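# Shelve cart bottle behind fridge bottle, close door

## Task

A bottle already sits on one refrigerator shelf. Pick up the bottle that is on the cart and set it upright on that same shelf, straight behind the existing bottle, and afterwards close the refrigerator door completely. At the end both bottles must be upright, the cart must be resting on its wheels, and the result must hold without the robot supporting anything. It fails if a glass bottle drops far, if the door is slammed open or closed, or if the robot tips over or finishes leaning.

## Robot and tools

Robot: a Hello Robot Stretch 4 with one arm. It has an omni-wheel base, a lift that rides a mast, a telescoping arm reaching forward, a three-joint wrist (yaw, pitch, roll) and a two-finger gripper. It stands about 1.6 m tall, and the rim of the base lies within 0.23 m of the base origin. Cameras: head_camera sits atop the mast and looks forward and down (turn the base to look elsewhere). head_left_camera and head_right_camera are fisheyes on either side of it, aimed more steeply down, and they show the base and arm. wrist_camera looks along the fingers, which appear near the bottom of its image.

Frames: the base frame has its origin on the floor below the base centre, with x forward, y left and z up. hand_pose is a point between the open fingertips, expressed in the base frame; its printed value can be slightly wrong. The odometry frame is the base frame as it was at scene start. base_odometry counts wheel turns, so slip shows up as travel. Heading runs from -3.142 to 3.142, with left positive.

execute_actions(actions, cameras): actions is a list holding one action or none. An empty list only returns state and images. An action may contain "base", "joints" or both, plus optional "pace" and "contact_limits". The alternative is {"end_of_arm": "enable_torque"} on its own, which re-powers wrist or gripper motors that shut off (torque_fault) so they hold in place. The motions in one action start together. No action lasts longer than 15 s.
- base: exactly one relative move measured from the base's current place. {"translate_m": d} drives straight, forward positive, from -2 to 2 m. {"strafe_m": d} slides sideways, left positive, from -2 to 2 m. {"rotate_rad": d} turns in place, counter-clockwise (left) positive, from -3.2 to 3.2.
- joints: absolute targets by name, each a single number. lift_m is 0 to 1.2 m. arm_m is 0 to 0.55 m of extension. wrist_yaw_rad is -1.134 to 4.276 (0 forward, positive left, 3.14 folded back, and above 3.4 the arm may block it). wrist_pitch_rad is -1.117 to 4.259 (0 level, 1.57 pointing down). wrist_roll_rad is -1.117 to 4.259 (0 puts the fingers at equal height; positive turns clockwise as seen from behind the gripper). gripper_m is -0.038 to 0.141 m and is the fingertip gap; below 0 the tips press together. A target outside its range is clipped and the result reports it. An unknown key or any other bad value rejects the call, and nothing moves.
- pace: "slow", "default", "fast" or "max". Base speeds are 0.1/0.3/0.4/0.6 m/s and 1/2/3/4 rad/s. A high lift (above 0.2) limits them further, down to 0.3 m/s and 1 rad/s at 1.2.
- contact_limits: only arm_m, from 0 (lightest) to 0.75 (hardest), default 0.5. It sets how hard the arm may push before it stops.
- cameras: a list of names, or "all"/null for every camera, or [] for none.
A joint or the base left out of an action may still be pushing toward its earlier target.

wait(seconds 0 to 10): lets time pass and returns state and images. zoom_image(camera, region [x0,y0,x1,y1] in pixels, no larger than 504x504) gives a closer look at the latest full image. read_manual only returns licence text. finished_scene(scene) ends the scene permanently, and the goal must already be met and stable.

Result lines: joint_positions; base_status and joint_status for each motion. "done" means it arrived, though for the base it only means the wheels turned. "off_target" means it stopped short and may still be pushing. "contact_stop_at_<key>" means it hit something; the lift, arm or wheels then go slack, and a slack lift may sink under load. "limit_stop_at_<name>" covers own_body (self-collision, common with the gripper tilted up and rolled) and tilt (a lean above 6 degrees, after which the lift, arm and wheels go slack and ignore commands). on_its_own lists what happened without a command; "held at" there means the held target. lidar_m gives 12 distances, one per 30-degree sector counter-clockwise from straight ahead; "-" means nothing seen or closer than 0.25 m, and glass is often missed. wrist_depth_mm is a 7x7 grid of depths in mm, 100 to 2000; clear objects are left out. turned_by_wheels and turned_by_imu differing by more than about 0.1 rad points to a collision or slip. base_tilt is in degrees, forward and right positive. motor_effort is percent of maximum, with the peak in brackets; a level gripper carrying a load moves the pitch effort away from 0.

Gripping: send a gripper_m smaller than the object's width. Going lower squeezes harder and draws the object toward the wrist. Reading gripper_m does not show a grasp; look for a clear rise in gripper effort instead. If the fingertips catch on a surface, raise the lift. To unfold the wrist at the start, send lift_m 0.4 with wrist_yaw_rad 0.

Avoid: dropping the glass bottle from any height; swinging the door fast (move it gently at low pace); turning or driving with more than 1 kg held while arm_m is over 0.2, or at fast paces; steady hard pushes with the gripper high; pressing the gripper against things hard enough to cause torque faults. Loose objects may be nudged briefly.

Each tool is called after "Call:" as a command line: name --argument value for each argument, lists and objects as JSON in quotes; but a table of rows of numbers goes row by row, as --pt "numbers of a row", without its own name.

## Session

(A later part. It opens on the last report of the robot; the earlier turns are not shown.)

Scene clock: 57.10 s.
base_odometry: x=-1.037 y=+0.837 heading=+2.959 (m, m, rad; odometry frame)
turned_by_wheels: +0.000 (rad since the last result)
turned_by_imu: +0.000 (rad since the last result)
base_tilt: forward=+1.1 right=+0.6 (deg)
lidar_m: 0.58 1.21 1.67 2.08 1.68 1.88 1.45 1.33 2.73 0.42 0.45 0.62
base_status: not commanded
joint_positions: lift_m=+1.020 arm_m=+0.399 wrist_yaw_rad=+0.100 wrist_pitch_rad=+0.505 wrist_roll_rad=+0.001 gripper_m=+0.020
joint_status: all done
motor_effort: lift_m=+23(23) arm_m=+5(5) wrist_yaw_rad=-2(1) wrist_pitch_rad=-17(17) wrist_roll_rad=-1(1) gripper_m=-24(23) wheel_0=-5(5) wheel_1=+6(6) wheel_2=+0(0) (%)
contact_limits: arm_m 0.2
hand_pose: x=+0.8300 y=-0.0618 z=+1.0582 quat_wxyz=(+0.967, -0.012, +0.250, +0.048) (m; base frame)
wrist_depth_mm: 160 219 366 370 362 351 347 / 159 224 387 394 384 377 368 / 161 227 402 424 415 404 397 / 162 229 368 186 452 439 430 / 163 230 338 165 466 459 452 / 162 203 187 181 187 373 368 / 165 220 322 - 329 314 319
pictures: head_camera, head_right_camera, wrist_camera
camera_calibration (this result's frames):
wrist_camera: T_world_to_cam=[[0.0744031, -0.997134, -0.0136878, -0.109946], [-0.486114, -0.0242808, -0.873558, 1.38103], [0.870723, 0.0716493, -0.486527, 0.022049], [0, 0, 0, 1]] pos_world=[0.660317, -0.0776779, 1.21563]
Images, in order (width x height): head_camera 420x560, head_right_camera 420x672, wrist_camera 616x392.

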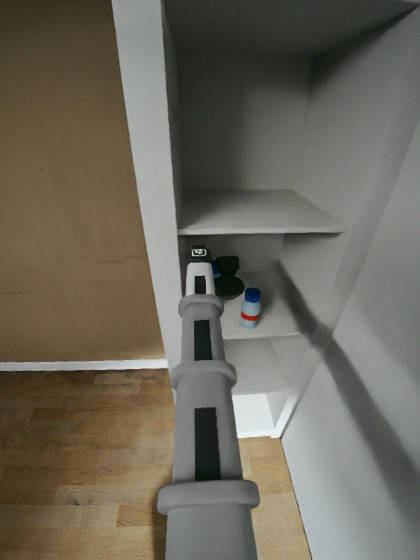

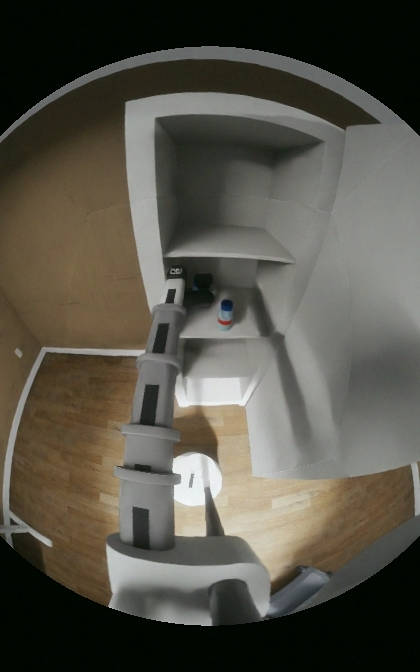

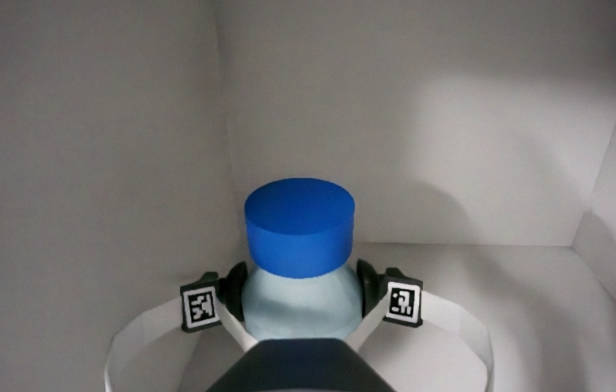

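Call:
execute_actions --actions '[{"joints":{"lift_m":0.975},"pace":"slow"}]' --cameras '["wrist_camera"]'

Call:
execute_actions --actions '[{"joints":{"gripper_m":0.09},"pace":"slow"}]' --cameras '["head_camera","wrist_camera"]'

Scene clock: 58.73 s.
base_odometry: x=-1.037 y=+0.837 heading=+2.959 (m, m, rad; odometry frame)
turned_by_wheels: +0.000 (rad since the last result)
turned_by_imu: +0.000 (rad since the last result)
base_tilt: forward=+1.0 right=+0.5 (deg)
lidar_m: 0.60 1.21 1.66 2.11 1.65 1.86 1.45 1.30 2.73 0.41 0.44 0.63
base_status: not commanded
joint_positions: lift_m=+0.975 arm_m=+0.399 wrist_yaw_rad=+0.100 wrist_pitch_rad=+0.505 wrist_roll_rad=+0.001 gripper_m=+0.020
joint_status: all done
motor_effort: lift_m=+16(24) arm_m=+5(5) wrist_yaw_rad=-1(3) wrist_pitch_rad=-17(19) wrist_roll_rad=+0(1) gripper_m=-23(22) wheel_0=-5(5) wheel_1=+6(6) wheel_2=+0(0) (%)
hand_pose: x=+0.8300 y=-0.0618 z=+1.0137 quat_wxyz=(+0.967, -0.012, +0.250, +0.048) (m; base frame)
wrist_depth_mm: 160 219 366 368 362 353 349 / 159 224 389 394 387 377 368 / 161 227 402 424 415 404 397 / 162 229 368 185 449 439 430 / 163 230 340 164 394 389 384 / 162 202 187 181 187 314 312 / 165 220 273 - 277 267 270
pictures: wrist_camera
camera_calibration (this result's frames):
wrist_camera: T_world_to_cam=[[0.0744035, -0.997134, -0.0136876, -0.110554], [-0.486114, -0.0242812, -0.873558, 1.34223], [0.870723, 0.0716495, -0.486527, 0.000437817], [0, 0, 0, 1]] pos_world=[0.66032, -0.0776779, 1.17121]
Images, in order (width x height): wrist_camera 616x392.

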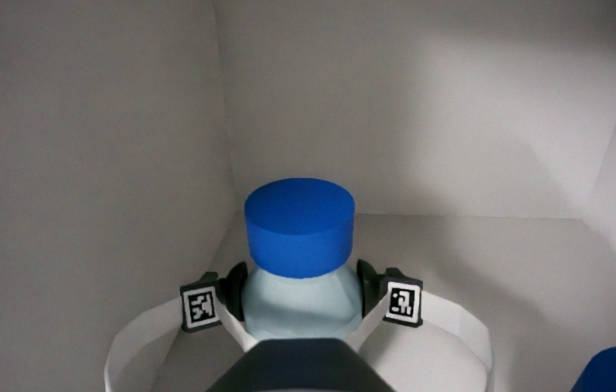

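Scene clock: 61.50 s.
base_odometry: x=-1.037 y=+0.837 heading=+2.959 (m, m, rad; odometry frame)
turned_by_wheels: +0.000 (rad since the last result)
turned_by_imu: +0.000 (rad since the last result)
base_tilt: forward=+1.0 right=+0.6 (deg)
lidar_m: 0.58 1.21 1.67 2.09 1.66 1.90 1.45 1.31 2.74 0.42 0.46 0.60
base_status: not commanded
joint_positions: lift_m=+0.975 arm_m=+0.399 wrist_yaw_rad=+0.100 wrist_pitch_rad=+0.502 wrist_roll_rad=+0.001 gripper_m=+0.090
joint_status: all done
motor_effort: lift_m=+16(16) arm_m=+5(5) wrist_yaw_rad=+0(1) wrist_pitch_rad=-9(17) wrist_roll_rad=-1(1) gripper_m=-2(23) wheel_0=-5(5) wheel_1=+6(6) wheel_2=+0(0) (%)
hand_pose: x=+0.8304 y=-0.0618 z=+1.0145 quat_wxyz=(+0.967, -0.012, +0.248, +0.048) (m; base frame)
wrist_depth_mm: 160 220 368 370 362 353 347 / 159 224 389 394 387 375 368 / 161 227 402 427 415 404 397 / 163 229 407 445 449 439 430 / 163 231 338 167 397 394 389 / 163 215 194 172 198 320 315 / 165 202 286 - 273 268 273
pictures: head_camera, wrist_camera
camera_calibration (this result's frames):
wrist_camera: T_world_to_cam=[[0.074325, -0.997139, -0.013764, -0.110423], [-0.483516, -0.0239622, -0.875007, 1.34243], [0.872174, 0.07169, -0.483914, -0.00342549], [0, 0, 0, 1]] pos_world=[0.660282, -0.077694, 1.17146]
Images, in order (width x height): head_camera 420x560, wrist_camera 616x392.

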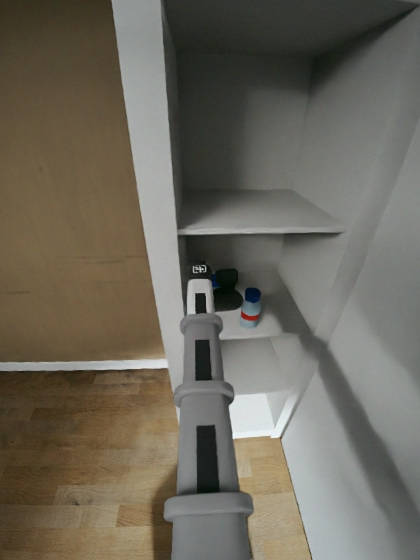

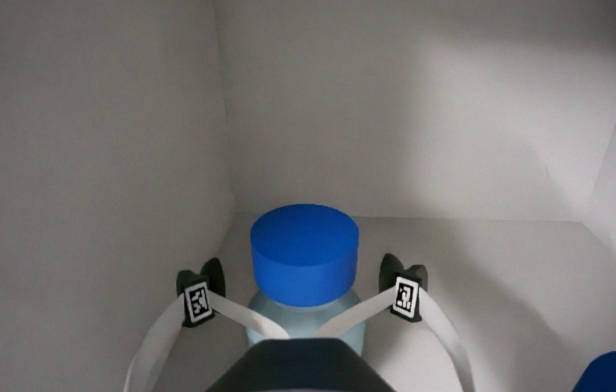

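Call:
execute_actions --actions '[{"joints":{"arm_m":0.17},"pace":"slow"}]' --cameras '["wrist_camera"]'

Call:
execute_actions --actions '[{"base":{"strafe_m":-0.095},"joints":{"wrist_yaw_rad":0,"gripper_m":0.12},"pace":"slow"}]' --cameras '["head_camera","wrist_camera"]'

Scene clock: 65.40 s.
base_odometry: x=-1.037 y=+0.837 heading=+2.959 (m, m, rad; odometry frame)
turned_by_wheels: +0.000 (rad since the last result)
turned_by_imu: +0.000 (rad since the last result)
base_tilt: forward=+0.9 right=+0.5 (deg)
lidar_m: 0.60 1.20 1.68 2.10 1.63 1.89 1.46 1.31 2.73 0.41 0.43 0.63
base_status: not commanded
joint_positions: lift_m=+0.975 arm_m=+0.171 wrist_yaw_rad=+0.100 wrist_pitch_rad=+0.502 wrist_roll_rad=+0.001 gripper_m=+0.090
joint_status: all done
motor_effort: lift_m=+16(16) arm_m=-5(7) wrist_yaw_rad=-1(1) wrist_pitch_rad=-9(10) wrist_roll_rad=-1(0) gripper_m=-1(2) wheel_0=-5(5) wheel_1=+6(6) wheel_2=+0(0) (%)
hand_pose: x=+0.6021 y=-0.0617 z=+1.0145 quat_wxyz=(+0.967, -0.012, +0.248, +0.048) (m; base frame)
wrist_depth_mm: 190 216 379 574 564 554 521 / 204 220 389 615 603 585 525 / 221 225 397 392 640 609 512 / 246 242 404 407 517 290 477 / 1008 263 370 404 384 306 392 / 1138 286 196 330 200 319 315 / 1255 320 368 - 715 615 473
pictures: wrist_camera
camera_calibration (this result's frames):
wrist_camera: T_world_to_cam=[[0.0744802, -0.997128, -0.013764, -0.0935042], [-0.483512, -0.0240375, -0.875007, 1.23202], [0.872163, 0.0718258, -0.483914, 0.195739], [0, 0, 0, 1]] pos_world=[0.431945, -0.07768, 1.17146]
Images, in order (width x height): wrist_camera 616x392.

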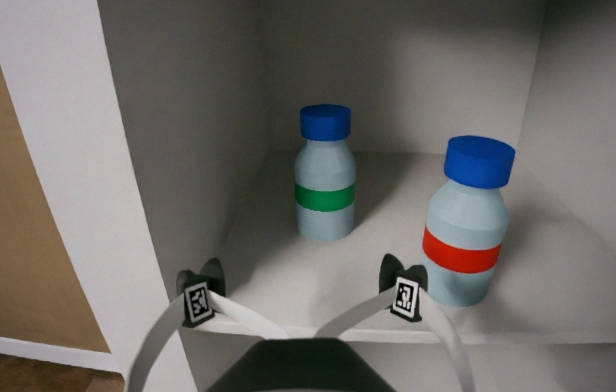

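Scene clock: 67.50 s.
base_odometry: x=-1.020 y=+0.930 heading=+2.959 (m, m, rad; odometry frame)
turned_by_wheels: +0.000 (rad since the last result)
turned_by_imu: +0.000 (rad since the last result)
base_tilt: forward=+1.0 right=+0.6 (deg)
lidar_m: 0.61 0.62 1.65 2.18 1.73 2.06 1.37 1.27 2.64 0.32 0.35 0.48
base_status: done
joint_positions: lift_m=+0.975 arm_m=+0.171 wrist_yaw_rad=+0.000 wrist_pitch_rad=+0.502 wrist_roll_rad=+0.001 gripper_m=+0.120
joint_status: all done
motor_effort: lift_m=+16(16) arm_m=-4(5) wrist_yaw_rad=-3(4) wrist_pitch_rad=-10(9) wrist_roll_rad=-1(1) gripper_m=+0(3) wheel_0=+5(7) wheel_1=-4(9) wheel_2=+0(2) (%)
hand_pose: x=+0.5946 y=-0.0874 z=+1.0145 quat_wxyz=(+0.969, +0.000, +0.249, +0.000) (m; base frame)
wrist_depth_mm: 325 469 580 585 585 418 300 / 319 480 621 621 621 424 306 / 320 480 399 627 661 433 310 / 322 469 418 310 517 436 314 / 319 407 407 329 402 379 314 / 314 320 317 329 315 332 312 / 320 418 723 - 715 399 325
pictures: head_camera, wrist_camera
camera_calibration (this result's frames):
wrist_camera: T_world_to_cam=[[-0.025293, -0.999585, -0.0137642, -0.0594079], [-0.4835, 0.024283, -0.875008, 1.232], [0.874979, -0.0154766, -0.483914, 0.194799], [0, 0, 0, 1]] pos_world=[0.423726, -0.0862852, 1.17146]
Images, in order (width x height): head_camera 420x560, wrist_camera 616x392.

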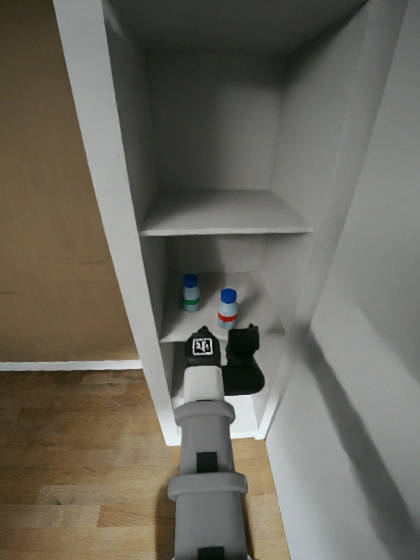

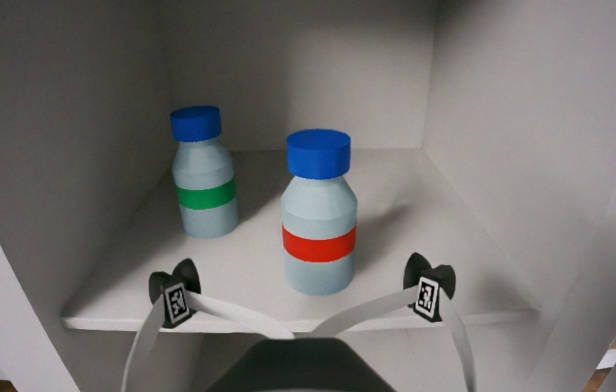

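Call:
execute_actions --actions '[{"base":{"strafe_m":-0.016},"joints":{"arm_m":0.30,"lift_m":0.962},"pace":"slow"}]' --cameras '["wrist_camera"]'

Call:
execute_actions --actions '[{"joints":{"gripper_m":0.03}}]' --cameras '["wrist_camera"]'

Call:
execute_actions --actions '[{"joints":{"lift_m":0.975},"pace":"slow"}]' --cameras '[]'

Call:
execute_actions --actions '[{"base":{"strafe_m":0.127},"pace":"slow"}]' --cameras '["head_camera","wrist_camera"]'

Scene clock: 70.80 s.
base_odometry: x=-1.017 y=+0.945 heading=+2.959 (m, m, rad; odometry frame)
turned_by_wheels: +0.000 (rad since the last result)
turned_by_imu: +0.000 (rad since the last result)
base_tilt: forward=+1.1 right=+0.6 (deg)
lidar_m: 0.60 0.62 1.63 2.20 1.77 2.05 1.35 1.25 2.61 0.29 0.31 0.47
base_status: done
joint_positions: lift_m=+0.962 arm_m=+0.299 wrist_yaw_rad=+0.000 wrist_pitch_rad=+0.502 wrist_roll_rad=+0.001 gripper_m=+0.120
joint_status: all done
motor_effort: lift_m=+15(16) arm_m=+5(4) wrist_yaw_rad=-2(2) wrist_pitch_rad=-9(9) wrist_roll_rad=-1(1) gripper_m=+1(1) wheel_0=+5(7) wheel_1=-5(11) wheel_2=+0(1) (%)
hand_pose: x=+0.7229 y=-0.0874 z=+1.0016 quat_wxyz=(+0.969, +0.000, +0.249, +0.000) (m; base frame)
wrist_depth_mm: 349 459 466 469 466 387 277 / 342 480 496 500 500 392 283 / 343 413 535 535 539 399 287 / 343 277 469 189 484 402 290 / 340 286 366 174 379 359 290 / 306 298 198 186 286 301 289 / 266 259 271 - 267 255 -
pictures: wrist_camera
camera_calibration (this result's frames):
wrist_camera: T_world_to_cam=[[-0.0254078, -0.999582, -0.0137641, -0.0562853], [-0.483496, 0.0243384, -0.875008, 1.28277], [0.874978, -0.0155771, -0.483912, 0.076257], [0, 0, 0, 1]] pos_world=[0.552061, -0.0862946, 1.15856]
Images, in order (width x height): wrist_camera 616x392.

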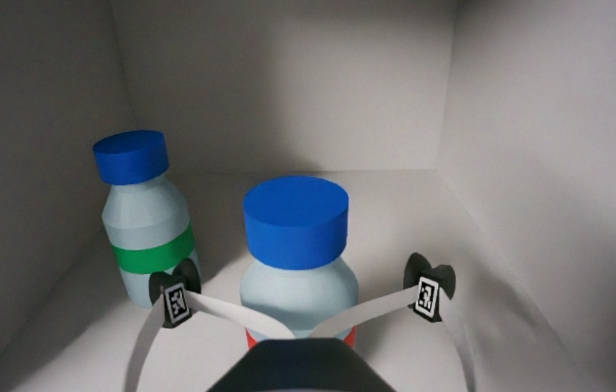

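Scene clock: 72.57 s.
base_odometry: x=-1.017 y=+0.945 heading=+2.959 (m, m, rad; odometry frame)
turned_by_wheels: +0.000 (rad since the last result)
turned_by_imu: +0.000 (rad since the last result)
base_tilt: forward=+1.1 right=+0.6 (deg)
lidar_m: 0.61 0.61 1.67 2.20 1.75 2.05 1.37 1.24 2.62 0.29 0.31 0.47
base_status: not commanded
joint_positions: lift_m=+0.962 arm_m=+0.299 wrist_yaw_rad=+0.000 wrist_pitch_rad=+0.505 wrist_roll_rad=+0.001 gripper_m=+0.030
joint_status: all done
motor_effort: lift_m=+16(16) arm_m=+5(5) wrist_yaw_rad=-3(5) wrist_pitch_rad=-17(15) wrist_roll_rad=-1(1) gripper_m=-20(19) wheel_0=+5(5) wheel_1=-5(5) wheel_2=+0(0) (%)
hand_pose: x=+0.7226 y=-0.0874 z=+1.0009 quat_wxyz=(+0.968, +0.000, +0.250, +0.000) (m; base frame)
wrist_depth_mm: 349 459 462 466 466 384 278 / 342 477 496 500 500 392 282 / 345 291 535 539 535 399 287 / 343 277 484 177 480 404 289 / 340 290 327 159 375 353 290 / 304 301 186 173 186 300 286 / 263 255 263 - 257 252 -
pictures: wrist_camera
camera_calibration (this result's frames):
wrist_camera: T_world_to_cam=[[-0.0254221, -0.999583, -0.0137012, -0.0563506], [-0.485644, 0.0243286, -0.873818, 1.28237], [0.873787, -0.0155603, -0.48606, 0.0791966], [0, 0, 0, 1]] pos_world=[0.55214, -0.086293, 1.15828]
Images, in order (width x height): wrist_camera 616x392.

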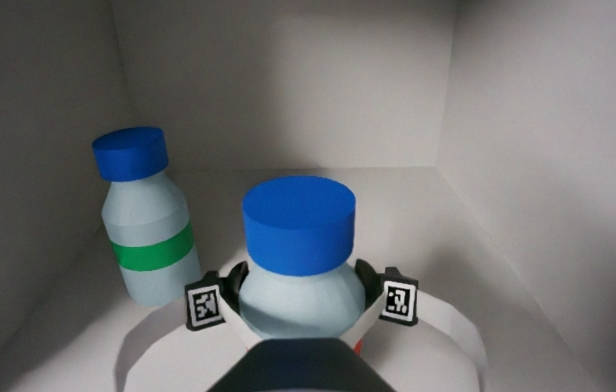

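Scene clock: 73.37 s.
base_odometry: x=-1.017 y=+0.945 heading=+2.959 (m, m, rad; odometry frame)
turned_by_wheels: +0.000 (rad since the last result)
turned_by_imu: +0.000 (rad since the last result)
base_tilt: forward=+1.0 right=+0.6 (deg)
lidar_m: 0.62 0.63 1.65 2.22 1.75 2.06 1.38 1.25 2.60 0.29 0.33 0.44
base_status: not commanded
joint_positions: lift_m=+0.975 arm_m=+0.299 wrist_yaw_rad=+0.000 wrist_pitch_rad=+0.505 wrist_roll_rad=+0.001 gripper_m=+0.030
joint_status: all done
motor_effort: lift_m=+23(23) arm_m=+5(5) wrist_yaw_rad=-2(2) wrist_pitch_rad=-17(17) wrist_roll_rad=-1(1) gripper_m=-19(18) wheel_0=+4(5) wheel_1=-5(4) wheel_2=+0(0) (%)
hand_pose: x=+0.7226 y=-0.0874 z=+1.0132 quat_wxyz=(+0.968, +0.000, +0.250, +0.000) (m; base frame)
wrist_depth_mm: 347 455 462 466 466 387 278 / 342 480 496 500 500 394 282 / 343 442 535 535 539 399 287 / 343 278 512 177 504 404 290 / 340 290 325 159 394 373 290 / 314 309 186 174 186 315 289 / 277 268 277 - 272 265 270
pictures: none
No camera images: the call's "cameras" was empty. Leave "cameras" out to get every camera's image.

Scene clock: 75.80 s.
base_odometry: x=-1.040 y=+0.821 heading=+2.959 (m, m, rad; odometry frame)
turned_by_wheels: +0.000 (rad since the last result)
turned_by_imu: -0.001 (rad since the last result)
base_tilt: forward=+1.1 right=+0.6 (deg)
lidar_m: 0.58 1.20 1.65 2.08 1.62 1.92 1.45 1.31 2.74 0.42 0.46 0.64
base_status: done
joint_positions: lift_m=+0.975 arm_m=+0.299 wrist_yaw_rad=+0.000 wrist_pitch_rad=+0.505 wrist_roll_rad=+0.001 gripper_m=+0.030
joint_status: not commanded
motor_effort: lift_m=+23(23) arm_m=+4(5) wrist_yaw_rad=-2(2) wrist_pitch_rad=-16(17) wrist_roll_rad=-1(1) gripper_m=-19(18) wheel_0=-4(6) wheel_1=+5(11) wheel_2=+0(1) (%)
hand_pose: x=+0.7226 y=-0.0874 z=+1.0132 quat_wxyz=(+0.968, +0.000, +0.250, +0.000) (m; base frame)
wrist_depth_mm: 173 250 455 466 469 469 452 / 169 252 480 496 500 496 459 / 170 252 521 521 539 539 452 / 170 252 452 177 504 500 445 / 168 249 382 159 394 389 384 / 166 213 186 174 186 315 312 / 167 208 278 - 272 266 270
pictures: head_camera, wrist_camera
camera_calibration (this result's frames):
wrist_camera: T_world_to_cam=[[-0.0253705, -0.999584, -0.0136969, -0.0562098], [-0.485794, 0.0243024, -0.873736, 1.29318], [0.873705, -0.0155132, -0.486208, 0.085426], [0, 0, 0, 1]] pos_world=[0.552156, -0.0862886, 1.17066]
Images, in order (width x height): head_camera 420x560, wrist_camera 616x392.

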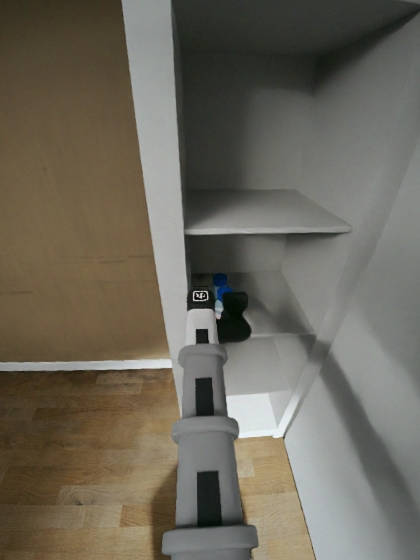

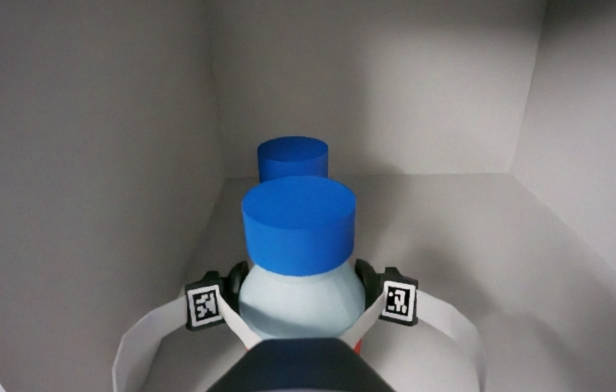

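Aligned. Move in a bit farther and set it down.

Call:
execute_actions --actions '[{"joints":{"arm_m":0.315,"lift_m":0.958},"pace":"slow"}]' --cameras '[]'

Call:
execute_actions --actions '[{"joints":{"gripper_m":0.10},"pace":"slow"}]' --cameras '[]'

Call:
execute_actions --actions '[{"joints":{"arm_m":0.0},"base":{"translate_m":-0.25}}]'

Scene clock: 77.37 s.
base_odometry: x=-1.040 y=+0.821 heading=+2.959 (m, m, rad; odometry frame)
turned_by_wheels: +0.000 (rad since the last result)
turned_by_imu: +0.000 (rad since the last result)
base_tilt: forward=+1.1 right=+0.6 (deg)
lidar_m: 0.59 1.20 1.66 2.09 1.64 1.93 1.50 1.33 2.75 0.43 0.46 0.65
base_status: not commanded
joint_positions: lift_m=+0.958 arm_m=+0.314 wrist_yaw_rad=+0.000 wrist_pitch_rad=+0.504 wrist_roll_rad=+0.001 gripper_m=+0.030
joint_status: all done
motor_effort: lift_m=+16(24) arm_m=+5(3) wrist_yaw_rad=-1(1) wrist_pitch_rad=-16(15) wrist_roll_rad=-1(1) gripper_m=-18(18) wheel_0=-4(5) wheel_1=+5(5) wheel_2=+0(0) (%)
hand_pose: x=+0.7376 y=-0.0874 z=+0.9971 quat_wxyz=(+0.968, +0.000, +0.250, +0.000) (m; base frame)
wrist_depth_mm: 173 251 449 452 455 455 449 / 169 252 469 484 484 484 459 / 170 253 459 270 521 521 452 / 170 253 404 177 477 469 442 / 169 250 357 159 370 364 359 / 166 214 185 173 186 296 293 / 168 209 259 - 254 249 -
pictures: none
No camera images: the call's "cameras" was empty. Leave "cameras" out to get every camera's image.

Scene clock: 80.20 s.
base_odometry: x=-1.040 y=+0.821 heading=+2.959 (m, m, rad; odometry frame)
turned_by_wheels: +0.000 (rad since the last result)
turned_by_imu: +0.000 (rad since the last result)
base_tilt: forward=+1.1 right=+0.6 (deg)
lidar_m: 0.58 1.23 1.66 2.09 1.64 1.92 1.46 1.33 2.77 0.44 0.44 0.63
base_status: not commanded
joint_positions: lift_m=+0.958 arm_m=+0.314 wrist_yaw_rad=+0.000 wrist_pitch_rad=+0.502 wrist_roll_rad=+0.001 gripper_m=+0.100
joint_status: all done
motor_effort: lift_m=+16(16) arm_m=+5(5) wrist_yaw_rad=-1(2) wrist_pitch_rad=-7(15) wrist_roll_rad=-1(1) gripper_m=-2(20) wheel_0=-4(4) wheel_1=+5(5) wheel_2=+0(0) (%)
hand_pose: x=+0.7380 y=-0.0875 z=+0.9977 quat_wxyz=(+0.969, +0.001, +0.248, +0.000) (m; base frame)
wrist_depth_mm: 173 250 449 452 455 455 445 / 169 252 466 484 480 484 459 / 170 254 459 276 521 521 452 / 170 253 439 181 480 477 445 / 169 249 362 158 373 368 364 / 167 227 193 174 197 298 294 / 168 210 265 - 256 250 -
pictures: none
No camera images: the call's "cameras" was empty. Leave "cameras" out to get every camera's image.

Scene clock: 82.50 s.
base_odometry: x=-0.795 y=+0.775 heading=+2.959 (m, m, rad; odometry frame)
turned_by_wheels: +0.000 (rad since the last result)
turned_by_imu: +0.000 (rad since the last result)
base_tilt: forward=+1.1 right=+0.6 (deg)
lidar_m: 0.83 1.46 1.98 2.08 1.50 1.91 2.27 1.11 1.16 2.63 0.49 0.65
base_status: done
joint_positions: lift_m=+0.958 arm_m=+0.002 wrist_yaw_rad=+0.000 wrist_pitch_rad=+0.502 wrist_roll_rad=+0.001 gripper_m=+0.100
joint_status: all done
joint sent to its limit — the command would take arm_m past its lower limit, so that joint was sent only as far as its limit.
motor_effort: lift_m=+16(16) arm_m=-5(0) wrist_yaw_rad=-1(3) wrist_pitch_rad=-8(8) wrist_roll_rad=+0(1) gripper_m=-1(0) wheel_0=-2(6) wheel_1=-4(8) wheel_2=+2(10) (%)
hand_pose: x=+0.4257 y=-0.0875 z=+0.9976 quat_wxyz=(+0.969, +0.001, +0.248, +0.000) (m; base frame)
wrist_depth_mm: 1060 1060 580 946 960 634 525 / 1138 1138 621 991 1008 647 517 / 1229 1229 691 809 809 676 517 / 1308 1308 723 1182 1182 723 521 / 1464 1464 798 1025 1025 759 521 / 1537 1499 213 917 214 699 521 / 1308 1281 1281 - 1138 691 530
pictures: head_camera, head_left_camera, head_right_camera, wrist_camera
camera_calibration (this result's frames):
wrist_camera: T_world_to_cam=[[-0.0256538, -0.999576, -0.0137702, -0.0638422], [-0.483284, 0.0244591, -0.875122, 1.13563], [0.875088, -0.0157953, -0.483706, 0.334064], [0, 0, 0, 1]] pos_world=[0.25486, -0.0863151, 1.15453]
Images, in order (width x height): head_camera 420x560, head_left_camera 420x672, head_right_camera 420x672, wrist_camera 616x392.

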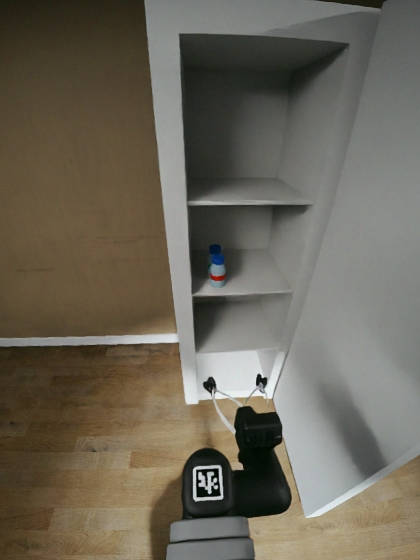

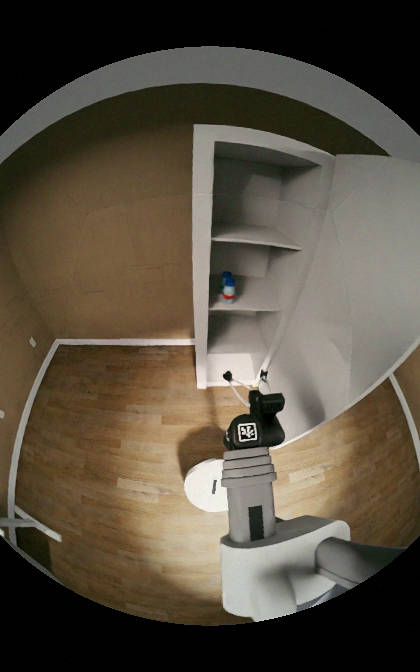

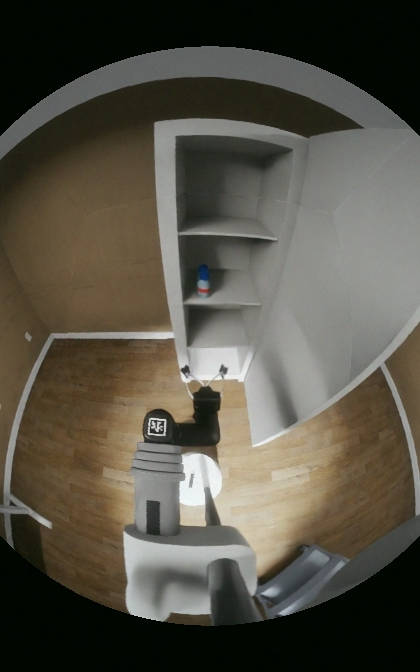

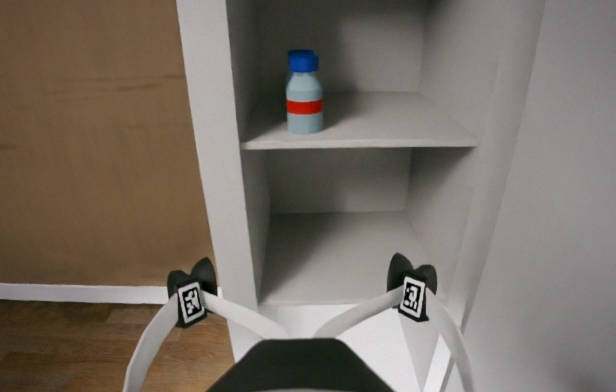

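Call:
execute_actions --actions '[{"joints":{"wrist_yaw_rad":3.14,"wrist_pitch_rad":0,"lift_m":0.4,"gripper_m":0.05},"base":{"translate_m":-0.1}}]' --cameras '[]'

Call:
execute_actions --actions '[{"base":{"strafe_m":-0.8}}]' --cameras '["head_left_camera"]'

Call:
execute_actions --actions '[{"base":{"translate_m":0.5}}]' --cameras '["head_left_camera"]'

Scene clock: 86.50 s.
base_odometry: x=-0.696 y=+0.757 heading=+2.959 (m, m, rad; odometry frame)
turned_by_wheels: +0.000 (rad since the last result)
turned_by_imu: -0.001 (rad since the last result)
base_tilt: forward=+1.0 right=+0.6 (deg)
lidar_m: 0.94 1.56 2.17 2.08 1.46 1.93 2.18 1.04 1.07 2.63 0.56 0.64
base_status: done
joint_positions: lift_m=+0.400 arm_m=+0.002 wrist_yaw_rad=+3.140 wrist_pitch_rad=+0.003 wrist_roll_rad=+0.001 gripper_m=+0.050
joint_status: all done
motor_effort: lift_m=+15(15) arm_m=-4(4) wrist_yaw_rad=-2(3) wrist_pitch_rad=-9(15) wrist_roll_rad=-1(1) gripper_m=-3(4) wheel_0=-1(4) wheel_1=-4(9) wheel_2=+2(12) (%)
hand_pose: x=-0.1155 y=+0.0880 z=+0.5777 quat_wxyz=(+0.001, -0.001, +0.001, +1.000) (m; base frame)
wrist_depth_mm: - 140 - - - - - / - 122 163 - - - - / - 118 154 - - - - / - 136 195 - - - - / 204 1078 - - - - - / 224 1983 193 - 197 - 1921 / 597 1060 1499 - 1366 1281 1336
pictures: none
No camera images: the call's "cameras" was empty. Leave "cameras" out to get every camera's image.

Scene clock: 90.50 s.
base_odometry: x=-0.551 y=+1.544 heading=+2.959 (m, m, rad; odometry frame)
turned_by_wheels: +0.000 (rad since the last result)
turned_by_imu: -0.001 (rad since the last result)
base_tilt: forward=+1.1 right=+0.5 (deg)
lidar_m: 1.21 0.39 2.13 2.42 2.19 0.94 0.65 0.88 1.91 1.82 1.91 1.59
base_status: done
joint_positions: lift_m=+0.400 arm_m=+0.002 wrist_yaw_rad=+3.140 wrist_pitch_rad=+0.003 wrist_roll_rad=+0.001 gripper_m=+0.050
joint_status: not commanded
motor_effort: lift_m=+16(16) arm_m=-4(4) wrist_yaw_rad=-2(2) wrist_pitch_rad=-10(9) wrist_roll_rad=-1(1) gripper_m=-3(3) wheel_0=+1(11) wheel_1=-3(10) wheel_2=+0(4) (%)
hand_pose: x=-0.1155 y=+0.0879 z=+0.5777 quat_wxyz=(+0.001, -0.001, +0.001, +1.000) (m; base frame)
wrist_depth_mm: - 140 - - - - - / - 122 163 - - - - / - 118 154 946 - - - / - 136 195 - - - - / 205 - 917 946 1255 - - / 225 - 193 1430 197 - 1921 / 788 1366 1060 - 1138 1281 1336
pictures: head_left_camera
Images, in order (width x height): head_left_camera 420x672.

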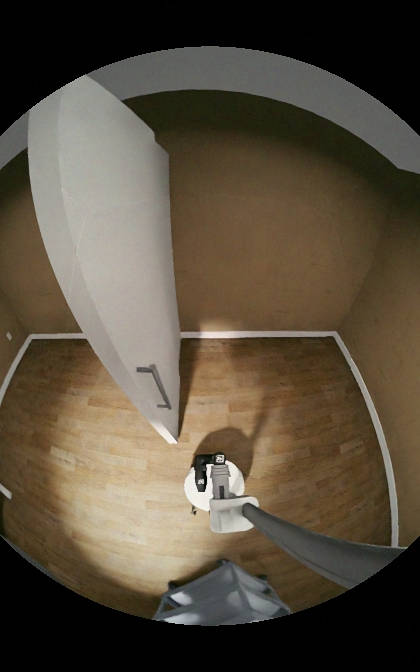

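Scene clock: 93.67 s.
base_odometry: x=-1.043 y=+1.634 heading=+2.959 (m, m, rad; odometry frame)
turned_by_wheels: +0.000 (rad since the last result)
turned_by_imu: -0.001 (rad since the last result)
base_tilt: forward=+1.1 right=+0.5 (deg)
lidar_m: 1.00 0.37 0.25 0.25 0.25 1.66 1.14 2.63 1.91 1.81 1.46 1.07
base_status: done
joint_positions: lift_m=+0.400 arm_m=+0.002 wrist_yaw_rad=+3.140 wrist_pitch_rad=+0.003 wrist_roll_rad=+0.001 gripper_m=+0.050
joint_status: not commanded
motor_effort: lift_m=+16(16) arm_m=-4(4) wrist_yaw_rad=-1(2) wrist_pitch_rad=-11(9) wrist_roll_rad=-1(1) gripper_m=-4(3) wheel_0=+2(8) wheel_1=+5(3) wheel_2=-3(11) (%)
hand_pose: x=-0.1155 y=+0.0879 z=+0.5777 quat_wxyz=(+0.001, -0.001, +0.001, +1.000) (m; base frame)
wrist_depth_mm: - 140 - - - - - / - 122 163 - - - 257 / - 118 154 - - - 262 / - 136 195 - - - 264 / 205 - - - - - 265 / 224 - 193 1618 197 - 264 / 778 1366 1464 - 1366 1281 -
pictures: head_left_camera
Images, in order (width x height): head_left_camera 420x672.

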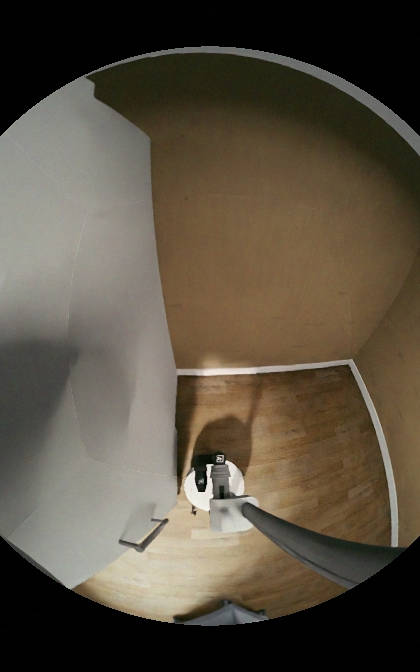

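Call:
execute_actions --actions '[{"base":{"strafe_m":0.6},"pace":"slow"}]' --cameras '["head_left_camera"]'

Scene clock: 101.17 s.
base_odometry: x=-1.151 y=+1.045 heading=+2.959 (m, m, rad; odometry frame)
turned_by_wheels: +0.000 (rad since the last result)
turned_by_imu: -0.001 (rad since the last result)
base_tilt: forward=+1.0 right=+0.5 (deg)
lidar_m: 0.37 0.40 1.43 2.28 1.89 2.22 1.45 1.33 2.53 2.42 1.47 0.38
base_status: done
joint_positions: lift_m=+0.400 arm_m=+0.002 wrist_yaw_rad=+3.140 wrist_pitch_rad=+0.003 wrist_roll_rad=+0.001 gripper_m=+0.050
joint_status: not commanded
motor_effort: lift_m=+16(16) arm_m=-4(4) wrist_yaw_rad=-2(1) wrist_pitch_rad=-11(9) wrist_roll_rad=-1(1) gripper_m=-4(3) wheel_0=-5(10) wheel_1=+5(14) wheel_2=+0(2) (%)
hand_pose: x=-0.1155 y=+0.0879 z=+0.5777 quat_wxyz=(+0.001, -0.001, +0.001, +1.000) (m; base frame)
wrist_depth_mm: - 140 - - - - - / - 122 163 - - - - / - 118 154 - - - - / - 137 195 - - - - / 205 1397 - - - - - / 224 1430 193 - 197 - 1921 / 778 1308 1499 - 1366 1308 1336
pictures: head_left_camera
Images, in order (width x height): head_left_camera 420x672.

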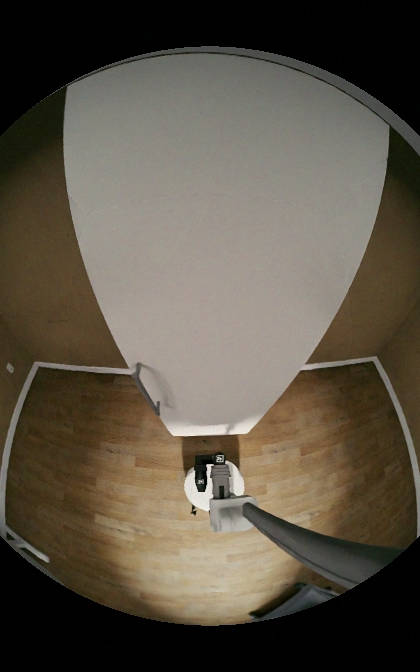

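Call:
execute_actions --actions '[{"joints":{"arm_m":0.2},"pace":"slow","contact_limits":{"arm_m":0.15}}]' --cameras '["head_left_camera"]'

Call:
execute_actions --actions '[{"joints":{"arm_m":0.05}}]' --cameras '["head_left_camera"]'

Scene clock: 104.77 s.
base_odometry: x=-1.151 y=+1.045 heading=+2.959 (m, m, rad; odometry frame)
turned_by_wheels: +0.000 (rad since the last result)
turned_by_imu: +0.000 (rad since the last result)
base_tilt: forward=+1.1 right=+0.7 (deg)
lidar_m: 0.36 0.38 1.45 2.29 1.92 2.23 1.45 1.32 2.53 2.42 1.49 0.40
base_status: not commanded
joint_positions: lift_m=+0.400 arm_m=+0.199 wrist_yaw_rad=+3.140 wrist_pitch_rad=+0.003 wrist_roll_rad=+0.001 gripper_m=+0.050
joint_status: all done
motor_effort: lift_m=+16(16) arm_m=+5(7) wrist_yaw_rad=-1(1) wrist_pitch_rad=-10(11) wrist_roll_rad=-1(1) gripper_m=-3(3) wheel_0=-5(5) wheel_1=+5(5) wheel_2=+0(0) (%)
contact_limits: arm_m 0.15
hand_pose: x=+0.0817 y=+0.0879 z=+0.5777 quat_wxyz=(+0.001, -0.001, +0.001, +1.000) (m; base frame)
wrist_depth_mm: - 368 - - - - - / - 111 413 - - - - / - 111 187 - - - - / 110 122 223 - - - - / - 397 - - - - - / - 382 193 - 196 - 1921 / 1430 384 1499 - 1366 1281 1336
pictures: head_left_camera
Images, in order (width x height): head_left_camera 420x672.

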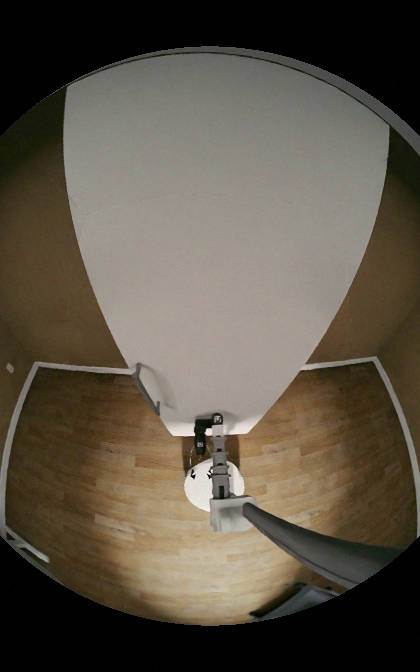

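Scene clock: 106.27 s.
base_odometry: x=-1.151 y=+1.045 heading=+2.959 (m, m, rad; odometry frame)
turned_by_wheels: +0.000 (rad since the last result)
turned_by_imu: +0.000 (rad since the last result)
base_tilt: forward=+1.0 right=+0.6 (deg)
lidar_m: 0.37 0.39 1.45 2.28 1.91 2.19 1.44 1.33 2.51 2.43 1.48 0.39
base_status: not commanded
joint_positions: lift_m=+0.400 arm_m=+0.051 wrist_yaw_rad=+3.140 wrist_pitch_rad=+0.002 wrist_roll_rad=+0.001 gripper_m=+0.050
joint_status: all done
motor_effort: lift_m=+16(16) arm_m=-5(8) wrist_yaw_rad=-2(2) wrist_pitch_rad=-10(10) wrist_roll_rad=-1(1) gripper_m=-3(3) wheel_0=-5(5) wheel_1=+5(5) wheel_2=+0(0) (%)
hand_pose: x=-0.0667 y=+0.0878 z=+0.5777 quat_wxyz=(+0.001, -0.001, +0.001, +1.000) (m; base frame)
wrist_depth_mm: - 247 293 - - - - / - 127 189 - - - - / - 120 188 - - - - / - 142 196 - - - - / 228 1366 - - - - - / 224 1464 193 - 197 - 1921 / 227 1281 1464 - 1366 1281 1336
pictures: head_left_camera
Images, in order (width x height): head_left_camera 420x672.

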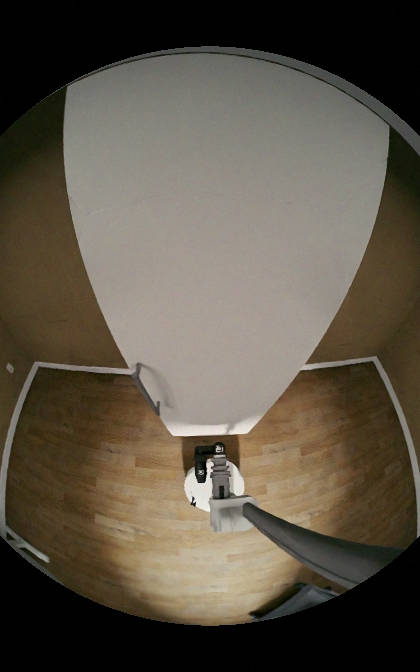

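No contact was made; push a little farther.

Call:
execute_actions --actions '[{"joints":{"arm_m":0.19}}]' --cameras '[]'

Call:
execute_actions --actions '[{"joints":{"arm_m":0.28},"pace":"slow","contact_limits":{"arm_m":0.15}}]' --cameras '["head_left_camera"]'

Scene clock: 108.10 s.
base_odometry: x=-1.151 y=+1.045 heading=+2.959 (m, m, rad; odometry frame)
turned_by_wheels: +0.000 (rad since the last result)
turned_by_imu: +0.000 (rad since the last result)
base_tilt: forward=+1.0 right=+0.6 (deg)
lidar_m: 0.35 0.39 1.43 2.27 1.91 2.24 1.45 1.32 2.54 2.43 1.44 0.41
base_status: not commanded
joint_positions: lift_m=+0.400 arm_m=+0.189 wrist_yaw_rad=+3.140 wrist_pitch_rad=+0.002 wrist_roll_rad=+0.001 gripper_m=+0.050
joint_status: all done
motor_effort: lift_m=+16(16) arm_m=+5(3) wrist_yaw_rad=-1(2) wrist_pitch_rad=-8(8) wrist_roll_rad=-1(0) gripper_m=-4(4) wheel_0=-5(5) wheel_1=+5(5) wheel_2=+0(0) (%)
hand_pose: x=+0.0717 y=+0.0879 z=+0.5777 quat_wxyz=(+0.001, -0.001, +0.001, +1.000) (m; base frame)
wrist_depth_mm: - 366 - - - - - / - 112 407 - - - - / - 112 210 - - - - / 112 122 265 - - - - / - 394 - - - - - / - 387 193 - 197 - 1921 / 1430 351 1499 - 1366 1281 1336
pictures: none
No camera images: the call's "cameras" was empty. Leave "cameras" out to get every camera's image.

Scene clock: 109.30 s.
base_odometry: x=-1.151 y=+1.044 heading=+2.959 (m, m, rad; odometry frame)
turned_by_wheels: -0.001 (rad since the last result)
turned_by_imu: +0.002 (rad since the last result)
base_tilt: forward=+1.1 right=+0.6 (deg)
lidar_m: 0.38 0.40 1.45 2.27 1.93 2.24 1.47 1.33 2.53 2.42 1.44 0.41
base_status: not commanded
joint_positions: lift_m=+0.400 arm_m=+0.214 wrist_yaw_rad=+3.140 wrist_pitch_rad=+0.002 wrist_roll_rad=+0.001 gripper_m=+0.050
joint_status: arm_m contact_stop (moved +0.025 of +0.091)
on_its_own: arm_m is slack since a contact_stop (your +0.280 is given up)
motor_effort: lift_m=+17(17) arm_m=+0(18) wrist_yaw_rad=-3(1) wrist_pitch_rad=-8(9) wrist_roll_rad=-1(0) gripper_m=-3(4) wheel_0=-2(5) wheel_1=+1(6) wheel_2=-5(10) (%)
contact_limits: arm_m 0.15
hand_pose: x=+0.0963 y=+0.0879 z=+0.5777 quat_wxyz=(+0.001, -0.001, +0.001, +1.000) (m; base frame)
wrist_depth_mm: - 397 - - - - - / - 130 - - - - - / - 126 195 - - - - / 129 130 234 - - - - / - 427 - - - - - / - 421 193 - 197 - 1863 / 1464 394 1464 - 1366 1308 1366
pictures: head_left_camera
Images, in order (width x height): head_left_camera 420x672.

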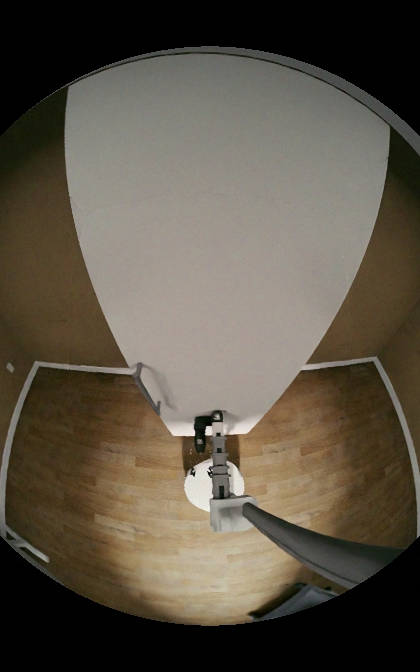

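Call:
execute_actions --actions '[{"joints":{"arm_m":0.15}}]' --cameras '[]'

Call:
finished_scene --scene 1

Scene clock: 110.63 s.
base_odometry: x=-1.151 y=+1.044 heading=+2.959 (m, m, rad; odometry frame)
turned_by_wheels: +0.000 (rad since the last result)
turned_by_imu: +0.000 (rad since the last result)
base_tilt: forward=+1.0 right=+0.7 (deg)
lidar_m: 0.37 0.40 1.45 2.29 1.92 2.24 1.44 1.33 2.54 2.40 1.49 0.42
base_status: not commanded
joint_positions: lift_m=+0.400 arm_m=+0.151 wrist_yaw_rad=+3.140 wrist_pitch_rad=+0.002 wrist_roll_rad=+0.001 gripper_m=+0.050
joint_status: all done
motor_effort: lift_m=+17(17) arm_m=-5(4) wrist_yaw_rad=-1(2) wrist_pitch_rad=-10(8) wrist_roll_rad=-1(1) gripper_m=-3(3) wheel_0=-2(2) wheel_1=+1(0) wheel_2=-5(5) (%)
hand_pose: x=+0.0333 y=+0.0878 z=+0.5777 quat_wxyz=(+0.001, -0.001, +0.001, +1.000) (m; base frame)
wrist_depth_mm: - 364 - - - - - / - 150 343 - - - - / - 135 178 - - - - / - 149 282 - - - - / - 320 - - - - - / - 327 193 - 197 - 1921 / 1430 312 1499 - 1366 1281 1336
pictures: none
No camera images: the call's "cameras" was empty. Leave "cameras" out to get every camera's image.

The scene is finished: the task was done.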